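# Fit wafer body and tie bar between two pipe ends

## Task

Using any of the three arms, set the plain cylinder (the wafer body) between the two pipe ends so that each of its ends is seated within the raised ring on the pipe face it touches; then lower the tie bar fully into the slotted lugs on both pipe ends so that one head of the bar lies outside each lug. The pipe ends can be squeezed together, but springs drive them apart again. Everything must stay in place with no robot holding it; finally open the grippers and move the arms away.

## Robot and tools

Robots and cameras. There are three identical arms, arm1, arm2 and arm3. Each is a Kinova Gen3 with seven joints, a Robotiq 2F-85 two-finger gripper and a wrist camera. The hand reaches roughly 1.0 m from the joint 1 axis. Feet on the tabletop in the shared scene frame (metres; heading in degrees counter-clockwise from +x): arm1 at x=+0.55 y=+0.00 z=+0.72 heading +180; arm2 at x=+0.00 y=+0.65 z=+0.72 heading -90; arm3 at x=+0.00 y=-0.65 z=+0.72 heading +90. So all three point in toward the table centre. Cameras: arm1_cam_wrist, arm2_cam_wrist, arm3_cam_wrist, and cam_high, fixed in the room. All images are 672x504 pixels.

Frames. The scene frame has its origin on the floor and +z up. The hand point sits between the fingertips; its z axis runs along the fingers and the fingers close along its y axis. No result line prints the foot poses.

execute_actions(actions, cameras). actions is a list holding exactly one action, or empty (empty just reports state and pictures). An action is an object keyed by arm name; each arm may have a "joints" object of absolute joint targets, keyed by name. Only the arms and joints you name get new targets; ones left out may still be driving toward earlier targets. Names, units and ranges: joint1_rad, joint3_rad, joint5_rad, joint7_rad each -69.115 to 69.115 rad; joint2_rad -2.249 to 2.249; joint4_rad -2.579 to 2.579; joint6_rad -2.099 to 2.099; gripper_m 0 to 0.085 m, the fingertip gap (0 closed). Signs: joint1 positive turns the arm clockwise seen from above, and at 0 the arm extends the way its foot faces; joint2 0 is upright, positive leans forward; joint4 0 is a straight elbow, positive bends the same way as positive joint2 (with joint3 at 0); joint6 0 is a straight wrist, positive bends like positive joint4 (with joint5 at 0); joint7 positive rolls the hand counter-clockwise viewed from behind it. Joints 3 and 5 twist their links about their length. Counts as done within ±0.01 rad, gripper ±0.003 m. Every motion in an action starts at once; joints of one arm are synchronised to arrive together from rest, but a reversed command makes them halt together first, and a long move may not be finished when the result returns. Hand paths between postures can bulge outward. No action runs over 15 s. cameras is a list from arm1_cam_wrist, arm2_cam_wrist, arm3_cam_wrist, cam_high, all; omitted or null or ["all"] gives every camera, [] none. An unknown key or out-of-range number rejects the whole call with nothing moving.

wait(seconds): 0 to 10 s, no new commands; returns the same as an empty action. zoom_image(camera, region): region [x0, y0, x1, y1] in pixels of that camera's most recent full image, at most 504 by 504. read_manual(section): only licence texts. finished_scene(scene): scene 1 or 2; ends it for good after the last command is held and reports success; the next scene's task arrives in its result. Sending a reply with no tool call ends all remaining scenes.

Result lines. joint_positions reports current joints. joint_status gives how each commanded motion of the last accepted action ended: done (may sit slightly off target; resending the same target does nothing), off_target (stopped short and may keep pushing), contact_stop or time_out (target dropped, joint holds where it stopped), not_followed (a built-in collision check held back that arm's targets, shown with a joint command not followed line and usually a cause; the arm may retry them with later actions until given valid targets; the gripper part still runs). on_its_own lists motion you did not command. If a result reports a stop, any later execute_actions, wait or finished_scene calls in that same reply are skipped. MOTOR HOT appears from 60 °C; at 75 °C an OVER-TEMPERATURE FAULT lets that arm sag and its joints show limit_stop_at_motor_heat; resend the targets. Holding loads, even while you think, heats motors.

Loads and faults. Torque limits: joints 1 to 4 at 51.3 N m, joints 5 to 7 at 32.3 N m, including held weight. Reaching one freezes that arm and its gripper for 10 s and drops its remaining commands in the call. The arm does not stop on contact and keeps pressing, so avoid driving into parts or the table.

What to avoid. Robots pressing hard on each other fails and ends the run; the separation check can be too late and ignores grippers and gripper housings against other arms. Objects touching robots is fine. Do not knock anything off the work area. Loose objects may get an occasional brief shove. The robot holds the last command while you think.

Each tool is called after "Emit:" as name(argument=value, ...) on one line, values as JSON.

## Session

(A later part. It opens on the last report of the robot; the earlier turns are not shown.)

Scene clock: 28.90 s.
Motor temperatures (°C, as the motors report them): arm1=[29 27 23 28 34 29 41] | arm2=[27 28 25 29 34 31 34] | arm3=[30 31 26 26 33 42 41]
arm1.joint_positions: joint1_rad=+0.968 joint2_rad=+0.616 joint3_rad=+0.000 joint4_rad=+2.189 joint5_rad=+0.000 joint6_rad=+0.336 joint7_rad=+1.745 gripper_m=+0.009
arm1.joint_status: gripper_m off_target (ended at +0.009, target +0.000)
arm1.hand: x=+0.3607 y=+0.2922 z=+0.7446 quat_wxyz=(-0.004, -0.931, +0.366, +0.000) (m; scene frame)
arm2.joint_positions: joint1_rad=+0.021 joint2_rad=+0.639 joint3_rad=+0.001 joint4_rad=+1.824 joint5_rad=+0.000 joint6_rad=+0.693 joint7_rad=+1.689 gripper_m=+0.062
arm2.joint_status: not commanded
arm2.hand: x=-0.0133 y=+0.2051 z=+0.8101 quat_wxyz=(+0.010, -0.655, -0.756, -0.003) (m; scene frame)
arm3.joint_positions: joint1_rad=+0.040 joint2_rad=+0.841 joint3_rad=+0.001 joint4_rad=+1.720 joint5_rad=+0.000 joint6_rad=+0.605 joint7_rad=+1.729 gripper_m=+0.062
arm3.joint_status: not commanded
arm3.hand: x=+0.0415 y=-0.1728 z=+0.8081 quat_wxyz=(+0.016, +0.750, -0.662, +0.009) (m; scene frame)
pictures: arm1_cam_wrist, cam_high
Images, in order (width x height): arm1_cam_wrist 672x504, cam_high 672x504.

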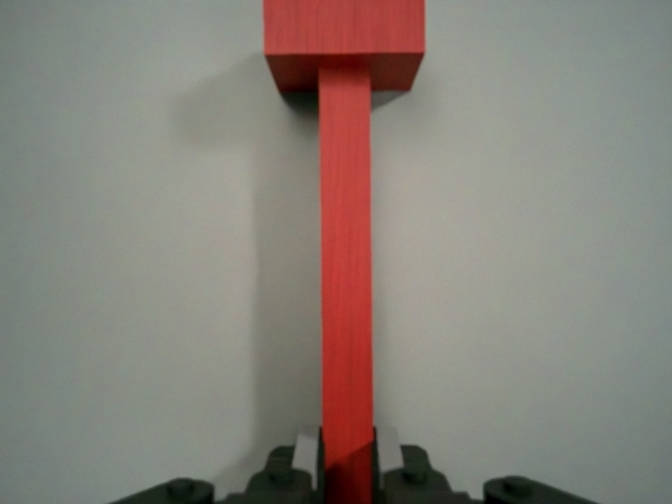

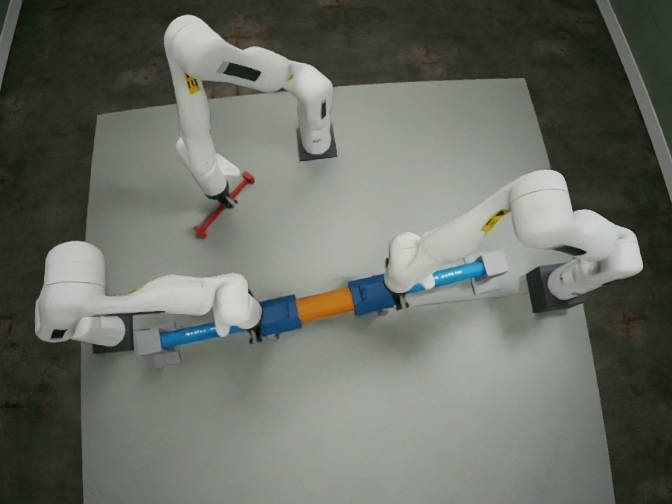

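Emit:
execute_actions(actions=[{"arm1":{"joints":{"joint2_rad":0.1313,"joint4_rad":2.0079,"joint6_rad":1.0024}}}], cameras=[])

Emit:
execute_actions(actions=[{"arm1":{"joints":{"joint1_rad":0.023,"joint7_rad":3.275}}}], cameras=[])

Emit:
execute_actions(actions=[{"arm1":{"joints":{"joint2_rad":0.6,"joint4_rad":1.31,"joint6_rad":1.2316}}}], cameras=[])

Emit:
execute_actions(actions=[{"arm1":{"joints":{"joint2_rad":0.631,"joint4_rad":1.346,"joint6_rad":1.1646}}}], cameras=["arm1_cam_wrist","cam_high"])

Emit:
zoom_image(camera="cam_high", region=[250, 265, 410, 335])

Scene clock: 30.73 s.
Motor temperatures (°C, as the motors report them): arm1=[29 27 23 28 34 29 41] | arm2=[27 28 25 29 34 31 34] | arm3=[30 31 26 26 33 42 41]
arm1.joint_positions: joint1_rad=+0.968 joint2_rad=+0.132 joint3_rad=+0.000 joint4_rad=+2.008 joint5_rad=+0.000 joint6_rad=+1.002 joint7_rad=+1.745 gripper_m=+0.009
arm1.joint_status: all done
arm1.hand: x=+0.3776 y=+0.2717 z=+0.9455 quat_wxyz=(-0.004, -0.931, +0.366, -0.001) (m; scene frame)
arm2.joint_positions: joint1_rad=+0.021 joint2_rad=+0.639 joint3_rad=+0.001 joint4_rad=+1.824 joint5_rad=+0.000 joint6_rad=+0.693 joint7_rad=+1.689 gripper_m=+0.062
arm2.joint_status: not commanded
arm2.hand: x=-0.0133 y=+0.2051 z=+0.8101 quat_wxyz=(+0.010, -0.655, -0.756, -0.003) (m; scene frame)
arm3.joint_positions: joint1_rad=+0.040 joint2_rad=+0.841 joint3_rad=+0.001 joint4_rad=+1.720 joint5_rad=+0.000 joint6_rad=+0.605 joint7_rad=+1.729 gripper_m=+0.062
arm3.joint_status: not commanded
arm3.hand: x=+0.0415 y=-0.1728 z=+0.8081 quat_wxyz=(+0.016, +0.750, -0.662, +0.009) (m; scene frame)
pictures: none
No camera images: the call's "cameras" was empty. Leave "cameras" out to get every camera's image.

Scene clock: 33.10 s.
Motor temperatures (°C, as the motors report them): arm1=[29 27 23 28 34 29 41] | arm2=[27 28 25 29 34 31 34] | arm3=[30 31 26 26 33 42 41]
arm1.joint_positions: joint1_rad=+0.023 joint2_rad=+0.132 joint3_rad=+0.000 joint4_rad=+2.008 joint5_rad=+0.000 joint6_rad=+1.002 joint7_rad=+3.275 gripper_m=+0.009
arm1.joint_status: all done
arm1.hand: x=+0.2303 y=+0.0198 z=+0.9478 quat_wxyz=(-0.002, -0.650, -0.760, +0.003) (m; scene frame)
arm2.joint_positions: joint1_rad=+0.021 joint2_rad=+0.639 joint3_rad=+0.001 joint4_rad=+1.824 joint5_rad=+0.000 joint6_rad=+0.693 joint7_rad=+1.689 gripper_m=+0.062
arm2.joint_status: not commanded
arm2.hand: x=-0.0133 y=+0.2051 z=+0.8101 quat_wxyz=(+0.010, -0.655, -0.756, -0.003) (m; scene frame)
arm3.joint_positions: joint1_rad=+0.040 joint2_rad=+0.841 joint3_rad=+0.001 joint4_rad=+1.720 joint5_rad=+0.000 joint6_rad=+0.605 joint7_rad=+1.729 gripper_m=+0.062
arm3.joint_status: not commanded
arm3.hand: x=+0.0415 y=-0.1728 z=+0.8081 quat_wxyz=(+0.016, +0.750, -0.662, +0.009) (m; scene frame)
pictures: none
No camera images: the call's "cameras" was empty. Leave "cameras" out to get every camera's image.

Scene clock: 35.07 s.
Motor temperatures (°C, as the motors report them): arm1=[29 27 23 28 34 29 41] | arm2=[27 28 25 29 34 31 34] | arm3=[30 32 26 26 33 42 41]
arm1.joint_positions: joint1_rad=+0.023 joint2_rad=+0.601 joint3_rad=+0.000 joint4_rad=+1.311 joint5_rad=+0.000 joint6_rad=+1.232 joint7_rad=+3.275 gripper_m=+0.009
arm1.joint_status: all done
arm1.hand: x=+0.0164 y=+0.0152 z=+0.9427 quat_wxyz=(-0.002, -0.650, -0.760, +0.003) (m; scene frame)
arm2.joint_positions: joint1_rad=+0.021 joint2_rad=+0.639 joint3_rad=+0.001 joint4_rad=+1.824 joint5_rad=+0.000 joint6_rad=+0.693 joint7_rad=+1.689 gripper_m=+0.062
arm2.joint_status: not commanded
arm2.hand: x=-0.0133 y=+0.2051 z=+0.8101 quat_wxyz=(+0.010, -0.655, -0.756, -0.003) (m; scene frame)
arm3.joint_positions: joint1_rad=+0.040 joint2_rad=+0.841 joint3_rad=+0.001 joint4_rad=+1.720 joint5_rad=+0.000 joint6_rad=+0.605 joint7_rad=+1.729 gripper_m=+0.062
arm3.joint_status: not commanded
arm3.hand: x=+0.0415 y=-0.1728 z=+0.8081 quat_wxyz=(+0.016, +0.750, -0.662, +0.009) (m; scene frame)
pictures: none
No camera images: the call's "cameras" was empty. Leave "cameras" out to get every camera's image.

Scene clock: 35.77 s.
Motor temperatures (°C, as the motors report them): arm1=[29 27 23 28 34 29 41] | arm2=[27 28 25 29 34 31 34] | arm3=[30 32 26 26 33 42 41]
arm1.joint_positions: joint1_rad=+0.023 joint2_rad=+0.632 joint3_rad=+0.000 joint4_rad=+1.347 joint5_rad=+0.000 joint6_rad=+1.165 joint7_rad=+3.275 gripper_m=+0.009
arm1.joint_status: all done
arm1.hand: x=+0.0134 y=+0.0149 z=+0.9155 quat_wxyz=(-0.002, -0.650, -0.760, +0.003) (m; scene frame)
arm2.joint_positions: joint1_rad=+0.021 joint2_rad=+0.639 joint3_rad=+0.001 joint4_rad=+1.824 joint5_rad=+0.000 joint6_rad=+0.693 joint7_rad=+1.689 gripper_m=+0.062
arm2.joint_status: not commanded
arm2.hand: x=-0.0133 y=+0.2051 z=+0.8101 quat_wxyz=(+0.010, -0.655, -0.756, -0.003) (m; scene frame)
arm3.joint_positions: joint1_rad=+0.040 joint2_rad=+0.841 joint3_rad=+0.001 joint4_rad=+1.720 joint5_rad=+0.000 joint6_rad=+0.605 joint7_rad=+1.729 gripper_m=+0.062
arm3.joint_status: not commanded
arm3.hand: x=+0.0415 y=-0.1728 z=+0.8081 quat_wxyz=(+0.016, +0.750, -0.662, +0.009) (m; scene frame)
pictures: arm1_cam_wrist, cam_high
Images, in order (width x height): arm1_cam_wrist 672x504, cam_high 672x504.

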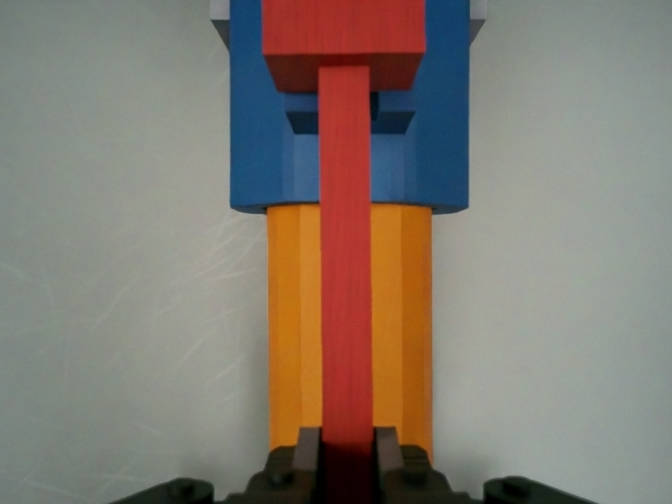

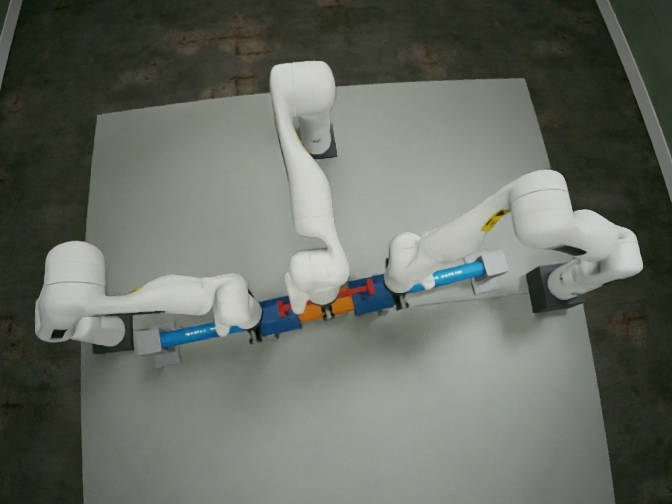

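Region (250, 265, 410, 335) of cam_high's 672x504 image, scaled by 3.150, with more detail than that image has; it fills the top 220 rows of this view, and the rest is white.

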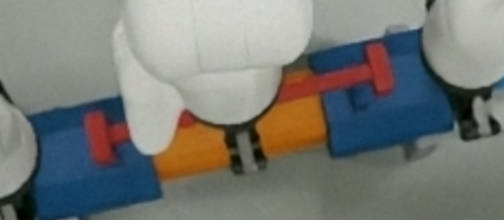

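Emit:
execute_actions(actions=[{"arm1":{"joints":{"joint1_rad":0.037,"joint7_rad":3.289}}}], cameras=["arm1_cam_wrist"])

Emit:
execute_actions(actions=[{"arm1":{"joints":{"joint2_rad":0.668,"joint4_rad":1.386,"joint6_rad":1.0876}},"arm3":{"joints":{"joint2_rad":0.855,"joint4_rad":1.68,"joint6_rad":0.565}},"arm2":{"joints":{"joint2_rad":0.65,"joint4_rad":1.80,"joint6_rad":0.665}}}], cameras=["arm1_cam_wrist","cam_high"])

Emit:
zoom_image(camera="cam_high", region=[250, 265, 410, 335])

Scene clock: 36.43 s.
Motor temperatures (°C, as the motors report them): arm1=[29 27 23 28 34 29 41] | arm2=[27 28 25 29 34 31 34] | arm3=[30 32 26 26 33 42 41]
arm1.joint_positions: joint1_rad=+0.037 joint2_rad=+0.632 joint3_rad=+0.000 joint4_rad=+1.347 joint5_rad=+0.000 joint6_rad=+1.165 joint7_rad=+3.289 gripper_m=+0.009
arm1.joint_status: all done
arm1.hand: x=+0.0136 y=+0.0224 z=+0.9155 quat_wxyz=(-0.002, -0.650, -0.760, +0.003) (m; scene frame)
arm2.joint_positions: joint1_rad=+0.021 joint2_rad=+0.639 joint3_rad=+0.001 joint4_rad=+1.824 joint5_rad=+0.000 joint6_rad=+0.693 joint7_rad=+1.689 gripper_m=+0.062
arm2.joint_status: not commanded
arm2.hand: x=-0.0133 y=+0.2051 z=+0.8101 quat_wxyz=(+0.010, -0.655, -0.756, -0.003) (m; scene frame)
arm3.joint_positions: joint1_rad=+0.040 joint2_rad=+0.841 joint3_rad=+0.001 joint4_rad=+1.720 joint5_rad=+0.000 joint6_rad=+0.605 joint7_rad=+1.729 gripper_m=+0.062
arm3.joint_status: not commanded
arm3.hand: x=+0.0415 y=-0.1728 z=+0.8081 quat_wxyz=(+0.016, +0.750, -0.662, +0.009) (m; scene frame)
pictures: arm1_cam_wrist
Images, in order (width x height): arm1_cam_wrist 672x504.

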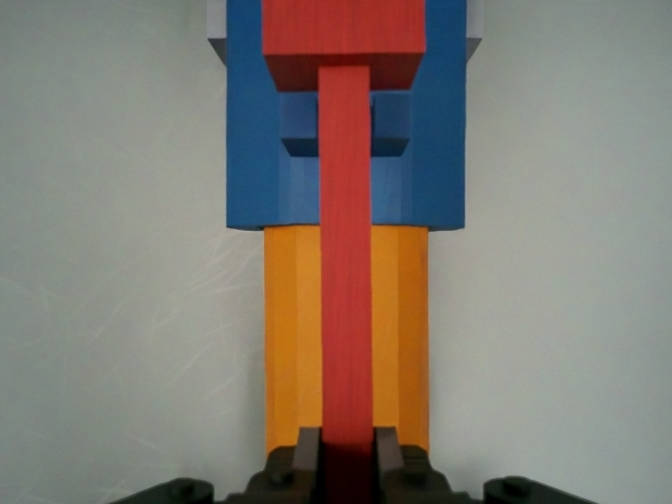

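Scene clock: 38.50 s.
Motor temperatures (°C, as the motors report them): arm1=[29 27 23 28 34 29 41] | arm2=[27 28 25 29 34 31 34] | arm3=[30 32 26 26 33 42 41]
arm1.joint_positions: joint1_rad=+0.040 joint2_rad=+0.636 joint3_rad=+0.003 joint4_rad=+1.381 joint5_rad=+0.001 joint6_rad=+1.101 joint7_rad=+3.288 gripper_m=+0.009
arm1.joint_status: joint2_rad time_out (moved +0.003 of +0.036); joint6_rad time_out (moved -0.063 of -0.077); the others done
arm1.hand: x=+0.0097 y=+0.0260 z=+0.9038 quat_wxyz=(+0.008, -0.653, -0.758, +0.010) (m; scene frame)
arm2.joint_positions: joint1_rad=+0.022 joint2_rad=+0.642 joint3_rad=+0.002 joint4_rad=+1.827 joint5_rad=+0.000 joint6_rad=+0.695 joint7_rad=+1.689 gripper_m=+0.062
arm2.joint_status: joint4_rad time_out (moved +0.003 of -0.024); joint6_rad time_out (moved +0.003 of -0.028); the others done
arm2.hand: x=-0.0142 y=+0.2087 z=+0.8079 quat_wxyz=(+0.013, -0.655, -0.755, -0.006) (m; scene frame)
arm3.joint_positions: joint1_rad=+0.040 joint2_rad=+0.842 joint3_rad=+0.001 joint4_rad=+1.716 joint5_rad=+0.000 joint6_rad=+0.605 joint7_rad=+1.729 gripper_m=+0.062
arm3.joint_status: joint2_rad time_out (moved +0.001 of +0.014); joint4_rad time_out (moved -0.003 of -0.040); joint6_rad time_out (moved -0.001 of -0.040)
arm3.hand: x=+0.0409 y=-0.1710 z=+0.8082 quat_wxyz=(+0.015, +0.750, -0.661, +0.008) (m; scene frame)
pictures: arm1_cam_wrist, cam_high
Images, in order (width x height): arm1_cam_wrist 672x504, cam_high 672x504.

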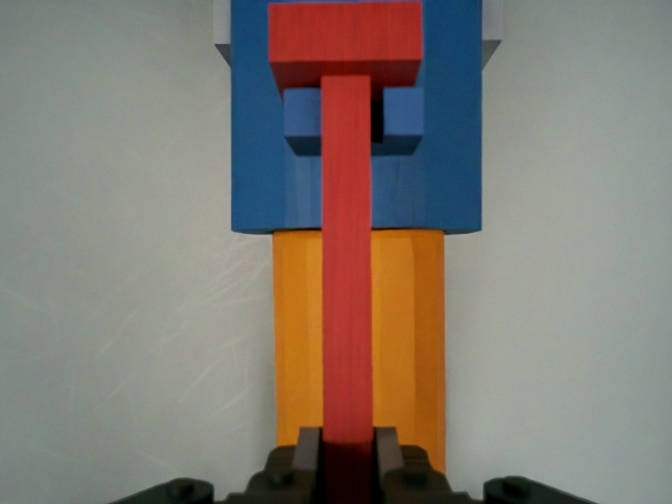

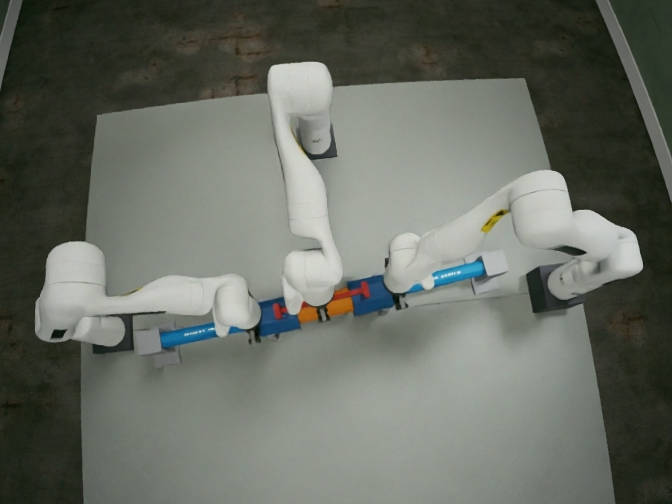

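Region (250, 265, 410, 335) of cam_high's 672x504 image, scaled by 3.150, with more detail than that image has; it fills the top 220 rows of this view, and the rest is white.

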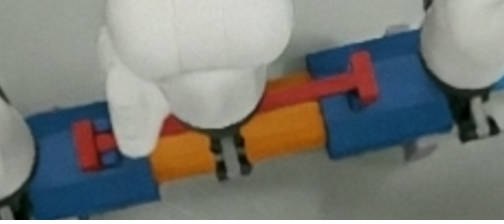

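Emit:
execute_actions(actions=[{"arm1":{"joints":{"joint1_rad":0.028,"joint2_rad":0.668,"joint4_rad":1.386,"joint6_rad":1.0876}},"arm3":{"joints":{"joint2_rad":0.855,"joint4_rad":1.676,"joint6_rad":0.565}},"arm2":{"joints":{"joint2_rad":0.655,"joint4_rad":1.775,"joint6_rad":0.64}}}], cameras=["arm1_cam_wrist","cam_high"])

Emit:
zoom_image(camera="cam_high", region=[250, 265, 410, 335])

Scene clock: 40.90 s.
Motor temperatures (°C, as the motors report them): arm1=[29 27 23 28 34 29 41] | arm2=[27 28 25 29 34 31 34] | arm3=[30 32 26 26 33 42 41]
arm1.joint_positions: joint1_rad=+0.038 joint2_rad=+0.638 joint3_rad=+0.001 joint4_rad=+1.382 joint5_rad=-0.001 joint6_rad=+1.101 joint7_rad=+3.289 gripper_m=+0.009
arm1.joint_status: joint1_rad time_out (moved -0.002 of -0.012); joint2_rad time_out (moved +0.003 of +0.032); joint6_rad time_out (moved -0.001 of -0.014); the others done
arm1.hand: x=+0.0100 y=+0.0235 z=+0.9022 quat_wxyz=(+0.006, -0.652, -0.759, +0.010) (m; scene frame)
arm2.joint_positions: joint1_rad=+0.022 joint2_rad=+0.644 joint3_rad=+0.002 joint4_rad=+1.823 joint5_rad=+0.000 joint6_rad=+0.689 joint7_rad=+1.690 gripper_m=+0.062
arm2.joint_status: joint2_rad time_out (moved +0.002 of +0.013); joint4_rad time_out (moved -0.004 of -0.052); joint6_rad time_out (moved -0.007 of -0.055)
arm2.hand: x=-0.0137 y=+0.2047 z=+0.8079 quat_wxyz=(+0.010, -0.655, -0.756, -0.003) (m; scene frame)
arm3.joint_positions: joint1_rad=+0.041 joint2_rad=+0.840 joint3_rad=+0.002 joint4_rad=+1.723 joint5_rad=+0.001 joint6_rad=+0.617 joint7_rad=+1.730 gripper_m=+0.062
arm3.joint_status: joint2_rad time_out (moved -0.002 of +0.013); joint4_rad time_out (moved +0.007 of -0.040); joint6_rad time_out (moved +0.012 of -0.040)
arm3.hand: x=+0.0420 y=-0.1783 z=+0.8083 quat_wxyz=(+0.021, +0.750, -0.661, +0.014) (m; scene frame)
pictures: arm1_cam_wrist, cam_high
Images, in order (width x height): arm1_cam_wrist 672x504, cam_high 672x504.

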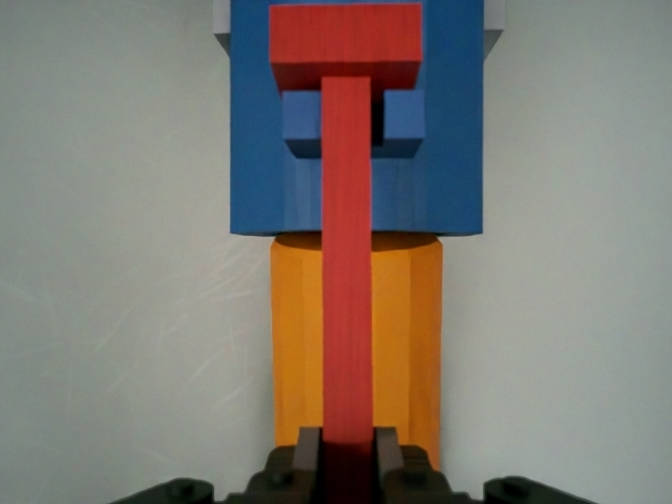

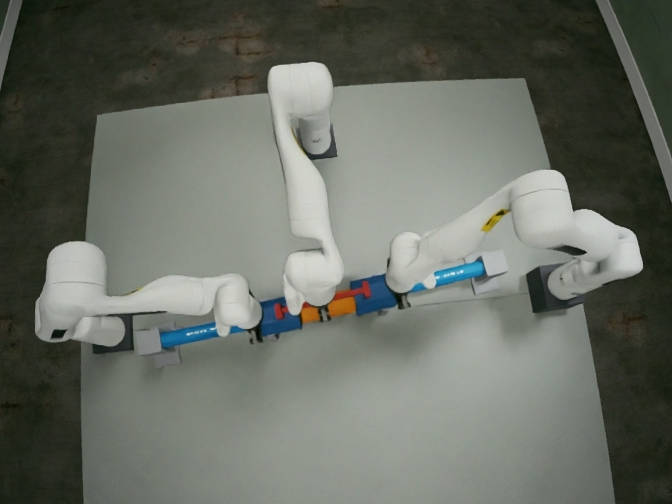

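Region (250, 265, 410, 335) of cam_high's 672x504 image, scaled by 3.150, with more detail than that image has; it fills the top 220 rows of this view, and the rest is white.

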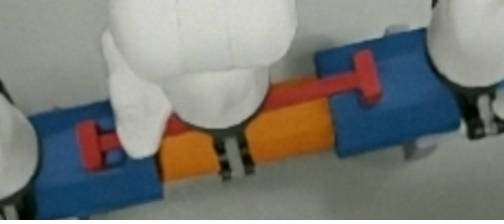

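Emit:
execute_actions(actions=[{"arm1":{"joints":{"joint1_rad":0.037,"joint2_rad":0.6,"joint4_rad":1.31,"joint6_rad":1.2316}}}], cameras=[])

Emit:
execute_actions(actions=[{"arm1":{"joints":{"joint2_rad":0.153,"joint4_rad":1.9809,"joint6_rad":1.0077}}}], cameras=[])

Emit:
execute_actions(actions=[{"arm1":{"joints":{"joint2_rad":0.595,"joint4_rad":2.242,"joint6_rad":0.3046}}}], cameras=[])

Emit:
execute_actions(actions=[{"arm1":{"joints":{"gripper_m":0.085}}}], cameras=[])

Emit:
execute_actions(actions=[{"arm1":{"joints":{"joint2_rad":0.153,"joint4_rad":1.9809,"joint6_rad":1.0077,"joint1_rad":0.015,"joint7_rad":0.1254}}}], cameras=["cam_high"])

Emit:
zoom_image(camera="cam_high", region=[250, 265, 410, 335])

Emit:
execute_actions(actions=[{"arm1":{"joints":{"joint2_rad":0.6171,"joint4_rad":1.3288,"joint6_rad":1.1957}}}], cameras=[])

Emit:
execute_actions(actions=[{"arm1":{"joints":{"joint2_rad":0.759,"joint4_rad":1.4819,"joint6_rad":0.9007}}}], cameras=["arm1_cam_wrist"])

Scene clock: 42.00 s.
Motor temperatures (°C, as the motors report them): arm1=[29 27 23 28 34 29 41] | arm2=[27 28 25 29 34 31 34] | arm3=[30 32 26 26 33 42 41]
arm1.joint_positions: joint1_rad=+0.037 joint2_rad=+0.601 joint3_rad=+0.000 joint4_rad=+1.311 joint5_rad=+0.000 joint6_rad=+1.232 joint7_rad=+3.289 gripper_m=+0.009
arm1.joint_status: all done
arm1.hand: x=+0.0166 y=+0.0227 z=+0.9426 quat_wxyz=(-0.002, -0.650, -0.760, +0.003) (m; scene frame)
arm2.joint_positions: joint1_rad=+0.021 joint2_rad=+0.644 joint3_rad=+0.001 joint4_rad=+1.824 joint5_rad=+0.000 joint6_rad=+0.690 joint7_rad=+1.689 gripper_m=+0.062
arm2.joint_status: not commanded
arm2.hand: x=-0.0136 y=+0.2057 z=+0.8079 quat_wxyz=(+0.011, -0.655, -0.756, -0.004) (m; scene frame)
arm3.joint_positions: joint1_rad=+0.041 joint2_rad=+0.840 joint3_rad=+0.002 joint4_rad=+1.723 joint5_rad=+0.001 joint6_rad=+0.616 joint7_rad=+1.729 gripper_m=+0.062
arm3.joint_status: not commanded
arm3.hand: x=+0.0420 y=-0.1777 z=+0.8082 quat_wxyz=(+0.021, +0.750, -0.662, +0.013) (m; scene frame)
pictures: none
No camera images: the call's "cameras" was empty. Leave "cameras" out to get every camera's image.

Scene clock: 43.93 s.
Motor temperatures (°C, as the motors report them): arm1=[29 27 23 28 34 29 41] | arm2=[27 28 25 29 34 31 34] | arm3=[30 32 26 26 33 42 41]
arm1.joint_positions: joint1_rad=+0.037 joint2_rad=+0.154 joint3_rad=+0.000 joint4_rad=+1.981 joint5_rad=+0.000 joint6_rad=+1.008 joint7_rad=+3.289 gripper_m=+0.009
arm1.joint_status: all done
arm1.hand: x=+0.2207 y=+0.0242 z=+0.9479 quat_wxyz=(-0.002, -0.650, -0.760, +0.003) (m; scene frame)
arm2.joint_positions: joint1_rad=+0.021 joint2_rad=+0.644 joint3_rad=+0.001 joint4_rad=+1.824 joint5_rad=+0.000 joint6_rad=+0.690 joint7_rad=+1.689 gripper_m=+0.062
arm2.joint_status: not commanded
arm2.hand: x=-0.0136 y=+0.2057 z=+0.8079 quat_wxyz=(+0.011, -0.655, -0.756, -0.004) (m; scene frame)
arm3.joint_positions: joint1_rad=+0.041 joint2_rad=+0.840 joint3_rad=+0.002 joint4_rad=+1.723 joint5_rad=+0.001 joint6_rad=+0.616 joint7_rad=+1.729 gripper_m=+0.062
arm3.joint_status: not commanded
arm3.hand: x=+0.0420 y=-0.1777 z=+0.8082 quat_wxyz=(+0.021, +0.750, -0.662, +0.013) (m; scene frame)
pictures: none
No camera images: the call's "cameras" was empty. Leave "cameras" out to get every camera's image.

Scene clock: 45.57 s.
Motor temperatures (°C, as the motors report them): arm1=[29 27 23 28 34 29 41] | arm2=[27 28 25 29 34 31 34] | arm3=[30 32 26 26 33 42 41]
arm1.joint_positions: joint1_rad=+0.036 joint2_rad=+0.592 joint3_rad=+0.000 joint4_rad=+2.242 joint5_rad=+0.000 joint6_rad=+0.305 joint7_rad=+3.289 gripper_m=+0.009
arm1.joint_status: all done
arm1.hand: x=+0.2189 y=+0.0225 z=+0.7499 quat_wxyz=(-0.001, -0.650, -0.760, +0.005) (m; scene frame)
arm2.joint_positions: joint1_rad=+0.021 joint2_rad=+0.644 joint3_rad=+0.001 joint4_rad=+1.824 joint5_rad=+0.000 joint6_rad=+0.690 joint7_rad=+1.689 gripper_m=+0.062
arm2.joint_status: not commanded
arm2.hand: x=-0.0136 y=+0.2057 z=+0.8079 quat_wxyz=(+0.011, -0.655, -0.756, -0.004) (m; scene frame)
arm3.joint_positions: joint1_rad=+0.041 joint2_rad=+0.840 joint3_rad=+0.002 joint4_rad=+1.723 joint5_rad=+0.001 joint6_rad=+0.616 joint7_rad=+1.729 gripper_m=+0.062
arm3.joint_status: not commanded
arm3.hand: x=+0.0420 y=-0.1777 z=+0.8082 quat_wxyz=(+0.021, +0.750, -0.662, +0.013) (m; scene frame)
pictures: none
No camera images: the call's "cameras" was empty. Leave "cameras" out to get every camera's image.

Scene clock: 46.80 s.
Motor temperatures (°C, as the motors report them): arm1=[29 27 23 28 34 29 41] | arm2=[27 28 25 29 34 31 34] | arm3=[30 32 26 26 33 42 41]
arm1.joint_positions: joint1_rad=+0.037 joint2_rad=+0.595 joint3_rad=+0.000 joint4_rad=+2.242 joint5_rad=+0.000 joint6_rad=+0.305 joint7_rad=+3.289 gripper_m=+0.085
arm1.joint_status: all done
arm1.hand: x=+0.2198 y=+0.0226 z=+0.7489 quat_wxyz=(-0.002, -0.650, -0.760, +0.004) (m; scene frame)
arm2.joint_positions: joint1_rad=+0.021 joint2_rad=+0.644 joint3_rad=+0.001 joint4_rad=+1.824 joint5_rad=+0.000 joint6_rad=+0.690 joint7_rad=+1.689 gripper_m=+0.062
arm2.joint_status: not commanded
arm2.hand: x=-0.0136 y=+0.2057 z=+0.8079 quat_wxyz=(+0.011, -0.655, -0.756, -0.004) (m; scene frame)
arm3.joint_positions: joint1_rad=+0.041 joint2_rad=+0.840 joint3_rad=+0.002 joint4_rad=+1.723 joint5_rad=+0.001 joint6_rad=+0.616 joint7_rad=+1.729 gripper_m=+0.062
arm3.joint_status: not commanded
arm3.hand: x=+0.0420 y=-0.1777 z=+0.8082 quat_wxyz=(+0.021, +0.750, -0.662, +0.013) (m; scene frame)
pictures: none
No camera images: the call's "cameras" was empty. Leave "cameras" out to get every camera's image.

Scene clock: 49.97 s.
Motor temperatures (°C, as the motors report them): arm1=[29 27 23 28 34 29 41] | arm2=[27 28 25 29 34 31 34] | arm3=[30 32 26 26 33 42 41]
arm1.joint_positions: joint1_rad=+0.015 joint2_rad=+0.153 joint3_rad=+0.000 joint4_rad=+1.981 joint5_rad=+0.000 joint6_rad=+1.008 joint7_rad=+0.125 gripper_m=+0.085
arm1.joint_status: all done
arm1.hand: x=+0.2200 y=+0.0169 z=+0.9484 quat_wxyz=(-0.004, -0.760, +0.650, -0.002) (m; scene frame)
arm2.joint_positions: joint1_rad=+0.021 joint2_rad=+0.644 joint3_rad=+0.001 joint4_rad=+1.824 joint5_rad=+0.000 joint6_rad=+0.690 joint7_rad=+1.689 gripper_m=+0.062
arm2.joint_status: not commanded
arm2.hand: x=-0.0136 y=+0.2057 z=+0.8079 quat_wxyz=(+0.011, -0.655, -0.756, -0.004) (m; scene frame)
arm3.joint_positions: joint1_rad=+0.041 joint2_rad=+0.840 joint3_rad=+0.002 joint4_rad=+1.723 joint5_rad=+0.001 joint6_rad=+0.616 joint7_rad=+1.729 gripper_m=+0.062
arm3.joint_status: not commanded
arm3.hand: x=+0.0420 y=-0.1777 z=+0.8082 quat_wxyz=(+0.021, +0.750, -0.662, +0.013) (m; scene frame)
pictures: cam_high
Images, in order (width x height): cam_high 672x504.

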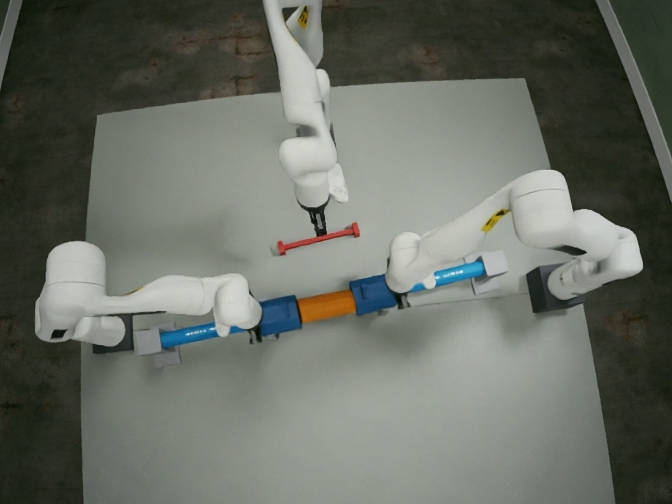

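Region (250, 265, 410, 335) of cam_high's 672x504 image, scaled by 3.150, with more detail than that image has; it fills the top 220 rows of this view, and the rest is white.

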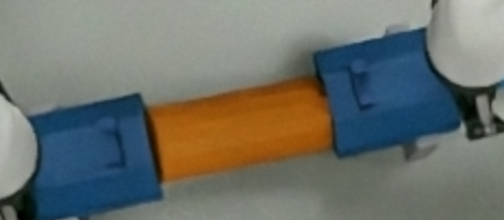

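Scene clock: 51.87 s.
Motor temperatures (°C, as the motors report them): arm1=[29 27 23 28 34 29 41] | arm2=[27 28 25 29 34 31 34] | arm3=[30 32 26 26 33 42 41]
arm1.joint_positions: joint1_rad=+0.015 joint2_rad=+0.617 joint3_rad=+0.000 joint4_rad=+1.329 joint5_rad=+0.000 joint6_rad=+1.196 joint7_rad=+0.125 gripper_m=+0.085
arm1.joint_status: all done
arm1.hand: x=+0.0140 y=+0.0107 z=+0.9289 quat_wxyz=(-0.004, -0.760, +0.650, -0.002) (m; scene frame)
arm2.joint_positions: joint1_rad=+0.021 joint2_rad=+0.644 joint3_rad=+0.001 joint4_rad=+1.824 joint5_rad=+0.000 joint6_rad=+0.690 joint7_rad=+1.689 gripper_m=+0.062
arm2.joint_status: not commanded
arm2.hand: x=-0.0136 y=+0.2057 z=+0.8079 quat_wxyz=(+0.011, -0.655, -0.756, -0.004) (m; scene frame)
arm3.joint_positions: joint1_rad=+0.041 joint2_rad=+0.840 joint3_rad=+0.002 joint4_rad=+1.723 joint5_rad=+0.001 joint6_rad=+0.616 joint7_rad=+1.729 gripper_m=+0.062
arm3.joint_status: not commanded
arm3.hand: x=+0.0420 y=-0.1777 z=+0.8082 quat_wxyz=(+0.021, +0.750, -0.662, +0.013) (m; scene frame)
pictures: none
No camera images: the call's "cameras" was empty. Leave "cameras" out to get every camera's image.

Scene clock: 52.97 s.
Motor temperatures (°C, as the motors report them): arm1=[29 27 23 28 34 29 41] | arm2=[27 28 25 29 34 31 34] | arm3=[30 32 26 26 33 42 41]
arm1.joint_positions: joint1_rad=+0.015 joint2_rad=+0.759 joint3_rad=+0.000 joint4_rad=+1.482 joint5_rad=+0.000 joint6_rad=+0.901 joint7_rad=+0.125 gripper_m=+0.085
arm1.joint_status: all done
arm1.hand: x=+0.0137 y=+0.0098 z=+0.8109 quat_wxyz=(-0.004, -0.760, +0.650, -0.002) (m; scene frame)
arm2.joint_positions: joint1_rad=+0.021 joint2_rad=+0.644 joint3_rad=+0.001 joint4_rad=+1.824 joint5_rad=+0.000 joint6_rad=+0.690 joint7_rad=+1.689 gripper_m=+0.062
arm2.joint_status: not commanded
arm2.hand: x=-0.0136 y=+0.2057 z=+0.8079 quat_wxyz=(+0.011, -0.655, -0.756, -0.004) (m; scene frame)
arm3.joint_positions: joint1_rad=+0.041 joint2_rad=+0.840 joint3_rad=+0.002 joint4_rad=+1.723 joint5_rad=+0.001 joint6_rad=+0.616 joint7_rad=+1.729 gripper_m=+0.062
arm3.joint_status: not commanded
arm3.hand: x=+0.0420 y=-0.1777 z=+0.8082 quat_wxyz=(+0.021, +0.750, -0.662, +0.013) (m; scene frame)
pictures: arm1_cam_wrist
Images, in order (width x height): arm1_cam_wrist 672x504.

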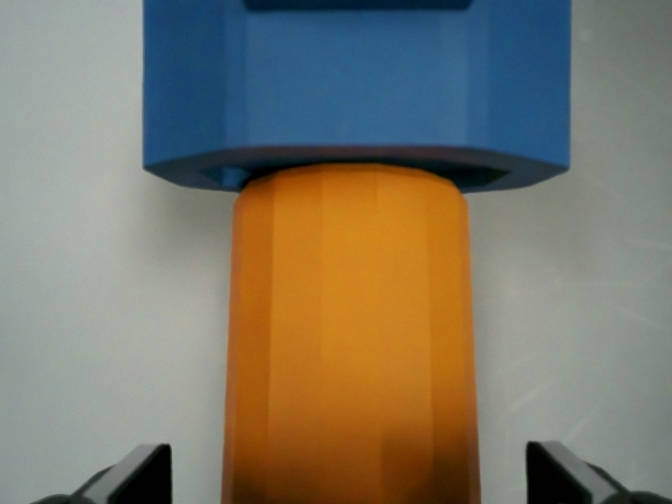

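Emit:
execute_actions(actions=[{"arm1":{"joints":{"joint2_rad":0.785,"joint4_rad":1.4948,"joint6_rad":0.8618}}}], cameras=[])

Emit:
execute_actions(actions=[{"arm1":{"joints":{"gripper_m":0.05}}}], cameras=[])

Emit:
execute_actions(actions=[{"arm2":{"joints":{"joint1_rad":0.028,"joint7_rad":1.698,"joint2_rad":0.5948,"joint4_rad":1.9168,"joint6_rad":0.63}},"arm3":{"joints":{"joint1_rad":0.051,"joint7_rad":1.741,"joint2_rad":0.7942,"joint4_rad":1.8505,"joint6_rad":0.4969}}}], cameras=[])

Emit:
execute_actions(actions=[{"arm1":{"joints":{"joint2_rad":0.6171,"joint4_rad":1.3288,"joint6_rad":1.1957}}}], cameras=[])

Emit:
execute_actions(actions=[{"arm1":{"joints":{"joint2_rad":0.4104,"joint4_rad":1.8007,"joint6_rad":0.9305}}}], cameras=[])

Emit:
execute_actions(actions=[{"arm1":{"joints":{"joint2_rad":0.66,"joint4_rad":1.9401,"joint6_rad":0.5415}}}], cameras=[])

Emit:
execute_actions(actions=[{"arm1":{"joints":{"gripper_m":0.075}}}], cameras=[])

Emit:
execute_actions(actions=[{"arm1":{"joints":{"joint2_rad":0.683,"joint4_rad":1.943,"joint6_rad":0.5156}}}], cameras=[])

Emit:
execute_actions(actions=[{"arm1":{"joints":{"gripper_m":0.05}}}], cameras=["arm1_cam_wrist","cam_high"])

Scene clock: 54.03 s.
Motor temperatures (°C, as the motors report them): arm1=[29 27 23 28 34 29 41] | arm2=[27 28 25 29 34 31 34] | arm3=[30 32 26 26 33 42 41]
arm1.joint_positions: joint1_rad=+0.015 joint2_rad=+0.785 joint3_rad=+0.000 joint4_rad=+1.495 joint5_rad=+0.000 joint6_rad=+0.862 joint7_rad=+0.125 gripper_m=+0.085
arm1.joint_status: all done
arm1.hand: x=+0.0136 y=+0.0097 z=+0.7939 quat_wxyz=(-0.004, -0.760, +0.650, -0.002) (m; scene frame)
arm2.joint_positions: joint1_rad=+0.021 joint2_rad=+0.644 joint3_rad=+0.001 joint4_rad=+1.824 joint5_rad=+0.000 joint6_rad=+0.690 joint7_rad=+1.689 gripper_m=+0.062
arm2.joint_status: not commanded
arm2.hand: x=-0.0136 y=+0.2057 z=+0.8079 quat_wxyz=(+0.011, -0.655, -0.756, -0.004) (m; scene frame)
arm3.joint_positions: joint1_rad=+0.041 joint2_rad=+0.840 joint3_rad=+0.002 joint4_rad=+1.723 joint5_rad=+0.001 joint6_rad=+0.616 joint7_rad=+1.729 gripper_m=+0.062
arm3.joint_status: not commanded
arm3.hand: x=+0.0420 y=-0.1777 z=+0.8082 quat_wxyz=(+0.021, +0.750, -0.662, +0.013) (m; scene frame)
pictures: none
No camera images: the call's "cameras" was empty. Leave "cameras" out to get every camera's image.

Scene clock: 54.80 s.
Motor temperatures (°C, as the motors report them): arm1=[29 27 23 28 34 29 41] | arm2=[27 28 25 29 34 31 34] | arm3=[30 32 26 26 33 42 41]
arm1.joint_positions: joint1_rad=+0.015 joint2_rad=+0.784 joint3_rad=+0.000 joint4_rad=+1.495 joint5_rad=+0.000 joint6_rad=+0.862 joint7_rad=+0.125 gripper_m=+0.061
arm1.joint_status: gripper_m off_target (ended at +0.061, target +0.050)
arm1.hand: x=+0.0135 y=+0.0098 z=+0.7944 quat_wxyz=(-0.004, -0.760, +0.650, -0.001) (m; scene frame)
arm2.joint_positions: joint1_rad=+0.021 joint2_rad=+0.643 joint3_rad=+0.001 joint4_rad=+1.825 joint5_rad=+0.000 joint6_rad=+0.690 joint7_rad=+1.689 gripper_m=+0.062
arm2.joint_status: not commanded
arm2.hand: x=-0.0136 y=+0.2059 z=+0.8079 quat_wxyz=(+0.011, -0.655, -0.756, -0.004) (m; scene frame)
arm3.joint_positions: joint1_rad=+0.041 joint2_rad=+0.840 joint3_rad=+0.002 joint4_rad=+1.723 joint5_rad=+0.001 joint6_rad=+0.616 joint7_rad=+1.729 gripper_m=+0.062
arm3.joint_status: not commanded
arm3.hand: x=+0.0420 y=-0.1776 z=+0.8082 quat_wxyz=(+0.021, +0.750, -0.662, +0.013) (m; scene frame)
pictures: none
No camera images: the call's "cameras" was empty. Leave "cameras" out to get every camera's image.

Scene clock: 55.83 s.
Motor temperatures (°C, as the motors report them): arm1=[29 27 23 28 34 29 41] | arm2=[27 28 25 29 34 31 34] | arm3=[30 32 26 26 33 42 41]
arm1.joint_positions: joint1_rad=+0.015 joint2_rad=+0.787 joint3_rad=+0.000 joint4_rad=+1.496 joint5_rad=+0.000 joint6_rad=+0.862 joint7_rad=+0.125 gripper_m=+0.061
arm1.joint_status: not commanded
arm1.hand: x=+0.0144 y=+0.0097 z=+0.7928 quat_wxyz=(-0.003, -0.760, +0.650, -0.003) (m; scene frame)
arm2.joint_positions: joint1_rad=+0.028 joint2_rad=+0.596 joint3_rad=+0.000 joint4_rad=+1.918 joint5_rad=+0.000 joint6_rad=+0.631 joint7_rad=+1.698 gripper_m=+0.062
arm2.joint_status: all done
arm2.hand: x=-0.0163 y=+0.2296 z=+0.8110 quat_wxyz=(+0.006, -0.654, -0.757, +0.001) (m; scene frame)
arm3.joint_positions: joint1_rad=+0.051 joint2_rad=+0.794 joint3_rad=+0.000 joint4_rad=+1.850 joint5_rad=+0.000 joint6_rad=+0.497 joint7_rad=+1.741 gripper_m=+0.062
arm3.joint_status: all done
arm3.hand: x=+0.0446 y=-0.2017 z=+0.8092 quat_wxyz=(+0.007, +0.750, -0.661, +0.001) (m; scene frame)
pictures: none
No camera images: the call's "cameras" was empty. Leave "cameras" out to get every camera's image.

Scene clock: 56.97 s.
Motor temperatures (°C, as the motors report them): arm1=[29 27 23 28 34 29 41] | arm2=[27 28 25 29 34 31 34] | arm3=[30 32 26 26 33 42 41]
arm1.joint_positions: joint1_rad=+0.015 joint2_rad=+0.619 joint3_rad=+0.000 joint4_rad=+1.330 joint5_rad=+0.000 joint6_rad=+1.196 joint7_rad=+0.125 gripper_m=+0.061
arm1.joint_status: all done
arm1.hand: x=+0.0145 y=+0.0108 z=+0.9276 quat_wxyz=(-0.003, -0.760, +0.650, -0.003) (m; scene frame)
arm2.joint_positions: joint1_rad=+0.028 joint2_rad=+0.596 joint3_rad=+0.000 joint4_rad=+1.918 joint5_rad=+0.000 joint6_rad=+0.631 joint7_rad=+1.698 gripper_m=+0.062
arm2.joint_status: not commanded
arm2.hand: x=-0.0163 y=+0.2296 z=+0.8110 quat_wxyz=(+0.006, -0.654, -0.757, +0.001) (m; scene frame)
arm3.joint_positions: joint1_rad=+0.051 joint2_rad=+0.794 joint3_rad=+0.000 joint4_rad=+1.850 joint5_rad=+0.000 joint6_rad=+0.497 joint7_rad=+1.741 gripper_m=+0.062
arm3.joint_status: not commanded
arm3.hand: x=+0.0446 y=-0.2017 z=+0.8092 quat_wxyz=(+0.007, +0.750, -0.661, +0.001) (m; scene frame)
pictures: none
No camera images: the call's "cameras" was empty. Leave "cameras" out to get every camera's image.

Scene clock: 58.63 s.
Motor temperatures (°C, as the motors report them): arm1=[29 27 23 28 34 29 41] | arm2=[27 28 25 29 34 31 34] | arm3=[30 32 26 26 33 42 41]
arm1.joint_positions: joint1_rad=+0.015 joint2_rad=+0.412 joint3_rad=+0.000 joint4_rad=+1.801 joint5_rad=+0.000 joint6_rad=+0.930 joint7_rad=+0.125 gripper_m=+0.061
arm1.joint_status: all done
arm1.hand: x=+0.1304 y=+0.0139 z=+0.8978 quat_wxyz=(-0.003, -0.760, +0.650, -0.002) (m; scene frame)
arm2.joint_positions: joint1_rad=+0.028 joint2_rad=+0.596 joint3_rad=+0.000 joint4_rad=+1.918 joint5_rad=+0.000 joint6_rad=+0.631 joint7_rad=+1.698 gripper_m=+0.062
arm2.joint_status: not commanded
arm2.hand: x=-0.0163 y=+0.2296 z=+0.8110 quat_wxyz=(+0.006, -0.654, -0.757, +0.001) (m; scene frame)
arm3.joint_positions: joint1_rad=+0.051 joint2_rad=+0.794 joint3_rad=+0.000 joint4_rad=+1.850 joint5_rad=+0.000 joint6_rad=+0.497 joint7_rad=+1.741 gripper_m=+0.062
arm3.joint_status: not commanded
arm3.hand: x=+0.0446 y=-0.2017 z=+0.8092 quat_wxyz=(+0.007, +0.750, -0.661, +0.001) (m; scene frame)
pictures: none
No camera images: the call's "cameras" was empty. Leave "cameras" out to get every camera's image.

Scene clock: 59.93 s.
Motor temperatures (°C, as the motors report them): arm1=[29 27 23 28 34 29 41] | arm2=[27 28 25 29 34 31 34] | arm3=[30 32 26 26 33 42 41]
arm1.joint_positions: joint1_rad=+0.016 joint2_rad=+0.654 joint3_rad=+0.000 joint4_rad=+1.941 joint5_rad=+0.000 joint6_rad=+0.545 joint7_rad=+0.126 gripper_m=+0.061
arm1.joint_status: all done
arm1.hand: x=+0.1294 y=+0.0132 z=+0.7661 quat_wxyz=(-0.004, -0.760, +0.650, -0.001) (m; scene frame)
arm2.joint_positions: joint1_rad=+0.028 joint2_rad=+0.596 joint3_rad=+0.000 joint4_rad=+1.918 joint5_rad=+0.000 joint6_rad=+0.631 joint7_rad=+1.698 gripper_m=+0.062
arm2.joint_status: not commanded
arm2.hand: x=-0.0163 y=+0.2296 z=+0.8110 quat_wxyz=(+0.006, -0.654, -0.757, +0.001) (m; scene frame)
arm3.joint_positions: joint1_rad=+0.051 joint2_rad=+0.794 joint3_rad=+0.000 joint4_rad=+1.850 joint5_rad=+0.000 joint6_rad=+0.497 joint7_rad=+1.741 gripper_m=+0.062
arm3.joint_status: not commanded
arm3.hand: x=+0.0446 y=-0.2017 z=+0.8092 quat_wxyz=(+0.007, +0.750, -0.661, +0.001) (m; scene frame)
pictures: none
No camera images: the call's "cameras" was empty. Leave "cameras" out to get every camera's image.

Scene clock: 60.77 s.
Motor temperatures (°C, as the motors report them): arm1=[29 27 23 28 34 29 41] | arm2=[27 28 25 29 34 31 34] | arm3=[30 32 26 26 33 42 41]
arm1.joint_positions: joint1_rad=+0.015 joint2_rad=+0.660 joint3_rad=+0.000 joint4_rad=+1.940 joint5_rad=+0.000 joint6_rad=+0.541 joint7_rad=+0.125 gripper_m=+0.075
arm1.joint_status: all done
arm1.hand: x=+0.1295 y=+0.0129 z=+0.7636 quat_wxyz=(-0.004, -0.760, +0.650, -0.002) (m; scene frame)
arm2.joint_positions: joint1_rad=+0.028 joint2_rad=+0.596 joint3_rad=+0.000 joint4_rad=+1.918 joint5_rad=+0.000 joint6_rad=+0.631 joint7_rad=+1.698 gripper_m=+0.062
arm2.joint_status: not commanded
arm2.hand: x=-0.0163 y=+0.2296 z=+0.8110 quat_wxyz=(+0.006, -0.654, -0.757, +0.001) (m; scene frame)
arm3.joint_positions: joint1_rad=+0.051 joint2_rad=+0.794 joint3_rad=+0.000 joint4_rad=+1.850 joint5_rad=+0.000 joint6_rad=+0.497 joint7_rad=+1.741 gripper_m=+0.062
arm3.joint_status: not commanded
arm3.hand: x=+0.0446 y=-0.2017 z=+0.8092 quat_wxyz=(+0.007, +0.750, -0.661, +0.001) (m; scene frame)
pictures: none
No camera images: the call's "cameras" was empty. Leave "cameras" out to get every camera's image.

Scene clock: 61.37 s.
Motor temperatures (°C, as the motors report them): arm1=[29 27 23 28 34 29 41] | arm2=[27 28 25 29 34 31 34] | arm3=[30 32 26 26 33 42 41]
arm1.joint_positions: joint1_rad=+0.015 joint2_rad=+0.683 joint3_rad=+0.000 joint4_rad=+1.943 joint5_rad=+0.000 joint6_rad=+0.516 joint7_rad=+0.125 gripper_m=+0.075
arm1.joint_status: all done
arm1.hand: x=+0.1289 y=+0.0128 z=+0.7535 quat_wxyz=(-0.004, -0.760, +0.650, -0.002) (m; scene frame)
arm2.joint_positions: joint1_rad=+0.028 joint2_rad=+0.596 joint3_rad=+0.000 joint4_rad=+1.918 joint5_rad=+0.000 joint6_rad=+0.631 joint7_rad=+1.698 gripper_m=+0.062
arm2.joint_status: not commanded
arm2.hand: x=-0.0163 y=+0.2296 z=+0.8110 quat_wxyz=(+0.006, -0.654, -0.757, +0.001) (m; scene frame)
arm3.joint_positions: joint1_rad=+0.051 joint2_rad=+0.794 joint3_rad=+0.000 joint4_rad=+1.850 joint5_rad=+0.000 joint6_rad=+0.497 joint7_rad=+1.741 gripper_m=+0.062
arm3.joint_status: not commanded
arm3.hand: x=+0.0446 y=-0.2017 z=+0.8092 quat_wxyz=(+0.007, +0.750, -0.661, +0.001) (m; scene frame)
pictures: none
No camera images: the call's "cameras" was empty. Leave "cameras" out to get every camera's image.

Scene clock: 62.07 s.
Motor temperatures (°C, as the motors report them): arm1=[29 27 23 28 34 29 41] | arm2=[27 28 25 29 34 31 34] | arm3=[30 32 26 26 33 42 41]
arm1.joint_positions: joint1_rad=+0.015 joint2_rad=+0.681 joint3_rad=+0.000 joint4_rad=+1.943 joint5_rad=+0.000 joint6_rad=+0.517 joint7_rad=+0.125 gripper_m=+0.061
arm1.joint_status: gripper_m off_target (ended at +0.061, target +0.050)
arm1.hand: x=+0.1289 y=+0.0128 z=+0.7543 quat_wxyz=(-0.004, -0.760, +0.650, -0.001) (m; scene frame)
arm2.joint_positions: joint1_rad=+0.028 joint2_rad=+0.596 joint3_rad=+0.000 joint4_rad=+1.918 joint5_rad=+0.000 joint6_rad=+0.631 joint7_rad=+1.698 gripper_m=+0.062
arm2.joint_status: not commanded
arm2.hand: x=-0.0163 y=+0.2296 z=+0.8110 quat_wxyz=(+0.006, -0.654, -0.757, +0.001) (m; scene frame)
arm3.joint_positions: joint1_rad=+0.051 joint2_rad=+0.794 joint3_rad=+0.000 joint4_rad=+1.850 joint5_rad=+0.000 joint6_rad=+0.497 joint7_rad=+1.741 gripper_m=+0.062
arm3.joint_status: not commanded
arm3.hand: x=+0.0446 y=-0.2017 z=+0.8092 quat_wxyz=(+0.007, +0.750, -0.661, +0.001) (m; scene frame)
pictures: arm1_cam_wrist, cam_high
Images, in order (width x height): arm1_cam_wrist 672x504, cam_high 672x504.

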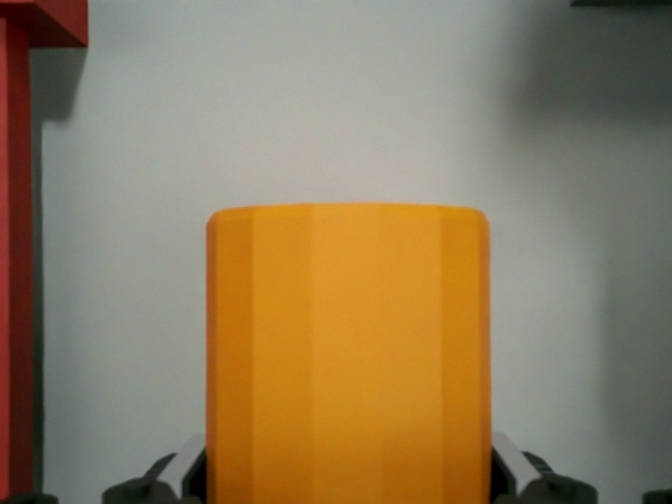

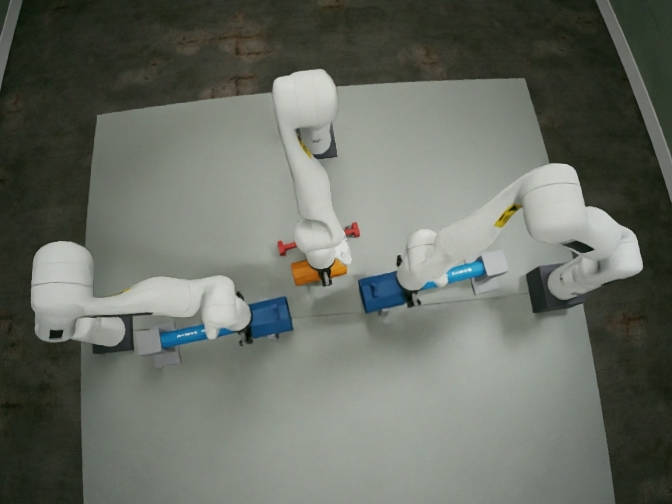

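Emit:
execute_actions(actions=[{"arm1":{"joints":{"joint2_rad":0.4104,"joint4_rad":1.8007,"joint6_rad":0.9305,"joint7_rad":0.112}}}], cameras=[])

Emit:
execute_actions(actions=[{"arm1":{"joints":{"joint2_rad":0.6171,"joint4_rad":1.3288,"joint6_rad":1.1957}}}], cameras=[])

Emit:
execute_actions(actions=[{"arm1":{"joints":{"joint2_rad":0.7535,"joint4_rad":1.474,"joint6_rad":0.9141}},"arm3":{"joints":{"joint1_rad":0.041,"joint7_rad":1.731,"joint2_rad":0.8288,"joint4_rad":1.7497,"joint6_rad":0.5631}}}], cameras=["arm1_cam_wrist"])

Scene clock: 63.57 s.
Motor temperatures (°C, as the motors report them): arm1=[29 27 23 28 34 29 41] | arm2=[27 28 25 29 34 31 34] | arm3=[30 32 26 26 33 42 41]
arm1.joint_positions: joint1_rad=+0.015 joint2_rad=+0.412 joint3_rad=+0.000 joint4_rad=+1.801 joint5_rad=+0.000 joint6_rad=+0.930 joint7_rad=+0.112 gripper_m=+0.061
arm1.joint_status: all done
arm1.hand: x=+0.1304 y=+0.0139 z=+0.8978 quat_wxyz=(-0.003, -0.755, +0.655, -0.003) (m; scene frame)
arm2.joint_positions: joint1_rad=+0.028 joint2_rad=+0.596 joint3_rad=+0.000 joint4_rad=+1.918 joint5_rad=+0.000 joint6_rad=+0.631 joint7_rad=+1.698 gripper_m=+0.062
arm2.joint_status: not commanded
arm2.hand: x=-0.0163 y=+0.2296 z=+0.8110 quat_wxyz=(+0.006, -0.654, -0.757, +0.001) (m; scene frame)
arm3.joint_positions: joint1_rad=+0.051 joint2_rad=+0.794 joint3_rad=+0.000 joint4_rad=+1.850 joint5_rad=+0.000 joint6_rad=+0.497 joint7_rad=+1.741 gripper_m=+0.062
arm3.joint_status: not commanded
arm3.hand: x=+0.0446 y=-0.2017 z=+0.8092 quat_wxyz=(+0.007, +0.750, -0.661, +0.001) (m; scene frame)
pictures: none
No camera images: the call's "cameras" was empty. Leave "cameras" out to get every camera's image.

Scene clock: 65.23 s.
Motor temperatures (°C, as the motors report them): arm1=[29 27 23 28 34 29 41] | arm2=[27 28 25 29 34 31 34] | arm3=[30 32 26 26 33 42 41]
arm1.joint_positions: joint1_rad=+0.015 joint2_rad=+0.619 joint3_rad=+0.000 joint4_rad=+1.330 joint5_rad=+0.000 joint6_rad=+1.196 joint7_rad=+0.112 gripper_m=+0.061
arm1.joint_status: all done
arm1.hand: x=+0.0145 y=+0.0107 z=+0.9277 quat_wxyz=(-0.003, -0.755, +0.655, -0.003) (m; scene frame)
arm2.joint_positions: joint1_rad=+0.028 joint2_rad=+0.596 joint3_rad=+0.000 joint4_rad=+1.918 joint5_rad=+0.000 joint6_rad=+0.631 joint7_rad=+1.698 gripper_m=+0.062
arm2.joint_status: not commanded
arm2.hand: x=-0.0163 y=+0.2296 z=+0.8110 quat_wxyz=(+0.006, -0.654, -0.757, +0.001) (m; scene frame)
arm3.joint_positions: joint1_rad=+0.051 joint2_rad=+0.794 joint3_rad=+0.000 joint4_rad=+1.850 joint5_rad=+0.000 joint6_rad=+0.497 joint7_rad=+1.741 gripper_m=+0.062
arm3.joint_status: not commanded
arm3.hand: x=+0.0446 y=-0.2017 z=+0.8092 quat_wxyz=(+0.007, +0.750, -0.661, +0.001) (m; scene frame)
pictures: none
No camera images: the call's "cameras" was empty. Leave "cameras" out to get every camera's image.

Scene clock: 66.30 s.
Motor temperatures (°C, as the motors report them): arm1=[29 27 23 28 34 29 41] | arm2=[27 28 25 29 34 31 34] | arm3=[30 32 26 26 33 42 41]
arm1.joint_positions: joint1_rad=+0.015 joint2_rad=+0.755 joint3_rad=+0.000 joint4_rad=+1.475 joint5_rad=+0.000 joint6_rad=+0.914 joint7_rad=+0.112 gripper_m=+0.061
arm1.joint_status: all done
arm1.hand: x=+0.0135 y=+0.0098 z=+0.8147 quat_wxyz=(-0.003, -0.755, +0.655, -0.003) (m; scene frame)
arm2.joint_positions: joint1_rad=+0.028 joint2_rad=+0.596 joint3_rad=+0.000 joint4_rad=+1.918 joint5_rad=+0.000 joint6_rad=+0.631 joint7_rad=+1.698 gripper_m=+0.062
arm2.joint_status: not commanded
arm2.hand: x=-0.0163 y=+0.2296 z=+0.8110 quat_wxyz=(+0.006, -0.654, -0.757, +0.001) (m; scene frame)
arm3.joint_positions: joint1_rad=+0.042 joint2_rad=+0.828 joint3_rad=+0.001 joint4_rad=+1.755 joint5_rad=+0.000 joint6_rad=+0.569 joint7_rad=+1.731 gripper_m=+0.062
arm3.joint_status: all done
arm3.hand: x=+0.0420 y=-0.1783 z=+0.8083 quat_wxyz=(+0.011, +0.750, -0.662, +0.004) (m; scene frame)
pictures: arm1_cam_wrist
Images, in order (width x height): arm1_cam_wrist 672x504.

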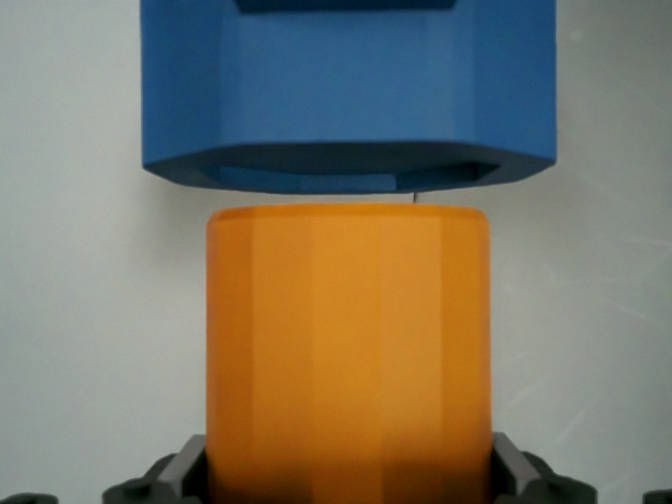

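Emit:
execute_actions(actions=[{"arm1":{"joints":{"joint1_rad":0.004,"joint7_rad":0.101,"joint2_rad":0.756,"joint4_rad":1.480,"joint6_rad":0.9056}},"arm3":{"joints":{"joint1_rad":0.039,"joint7_rad":1.729,"joint2_rad":0.840,"joint4_rad":1.720,"joint6_rad":0.581}}}], cameras=["arm1_cam_wrist"])

Scene clock: 67.03 s.
Motor temperatures (°C, as the motors report them): arm1=[29 27 23 28 34 29 41] | arm2=[27 28 25 29 34 31 34] | arm3=[30 32 26 26 33 42 41]
arm1.joint_positions: joint1_rad=+0.004 joint2_rad=+0.758 joint3_rad=+0.000 joint4_rad=+1.481 joint5_rad=+0.000 joint6_rad=+0.906 joint7_rad=+0.101 gripper_m=+0.061
arm1.joint_status: all done
arm1.hand: x=+0.0143 y=+0.0040 z=+0.8119 quat_wxyz=(-0.003, -0.755, +0.655, -0.003) (m; scene frame)
arm2.joint_positions: joint1_rad=+0.028 joint2_rad=+0.596 joint3_rad=+0.000 joint4_rad=+1.918 joint5_rad=+0.000 joint6_rad=+0.631 joint7_rad=+1.698 gripper_m=+0.062
arm2.joint_status: not commanded
arm2.hand: x=-0.0163 y=+0.2296 z=+0.8110 quat_wxyz=(+0.006, -0.654, -0.757, +0.001) (m; scene frame)
arm3.joint_positions: joint1_rad=+0.040 joint2_rad=+0.838 joint3_rad=+0.001 joint4_rad=+1.727 joint5_rad=+0.000 joint6_rad=+0.588 joint7_rad=+1.728 gripper_m=+0.062
arm3.joint_status: all done
arm3.hand: x=+0.0415 y=-0.1709 z=+0.8081 quat_wxyz=(+0.011, +0.749, -0.662, +0.005) (m; scene frame)
pictures: arm1_cam_wrist
Images, in order (width x height): arm1_cam_wrist 672x504.

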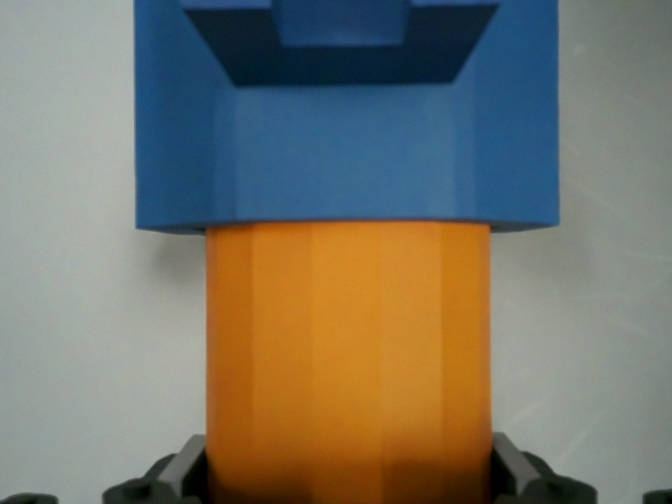

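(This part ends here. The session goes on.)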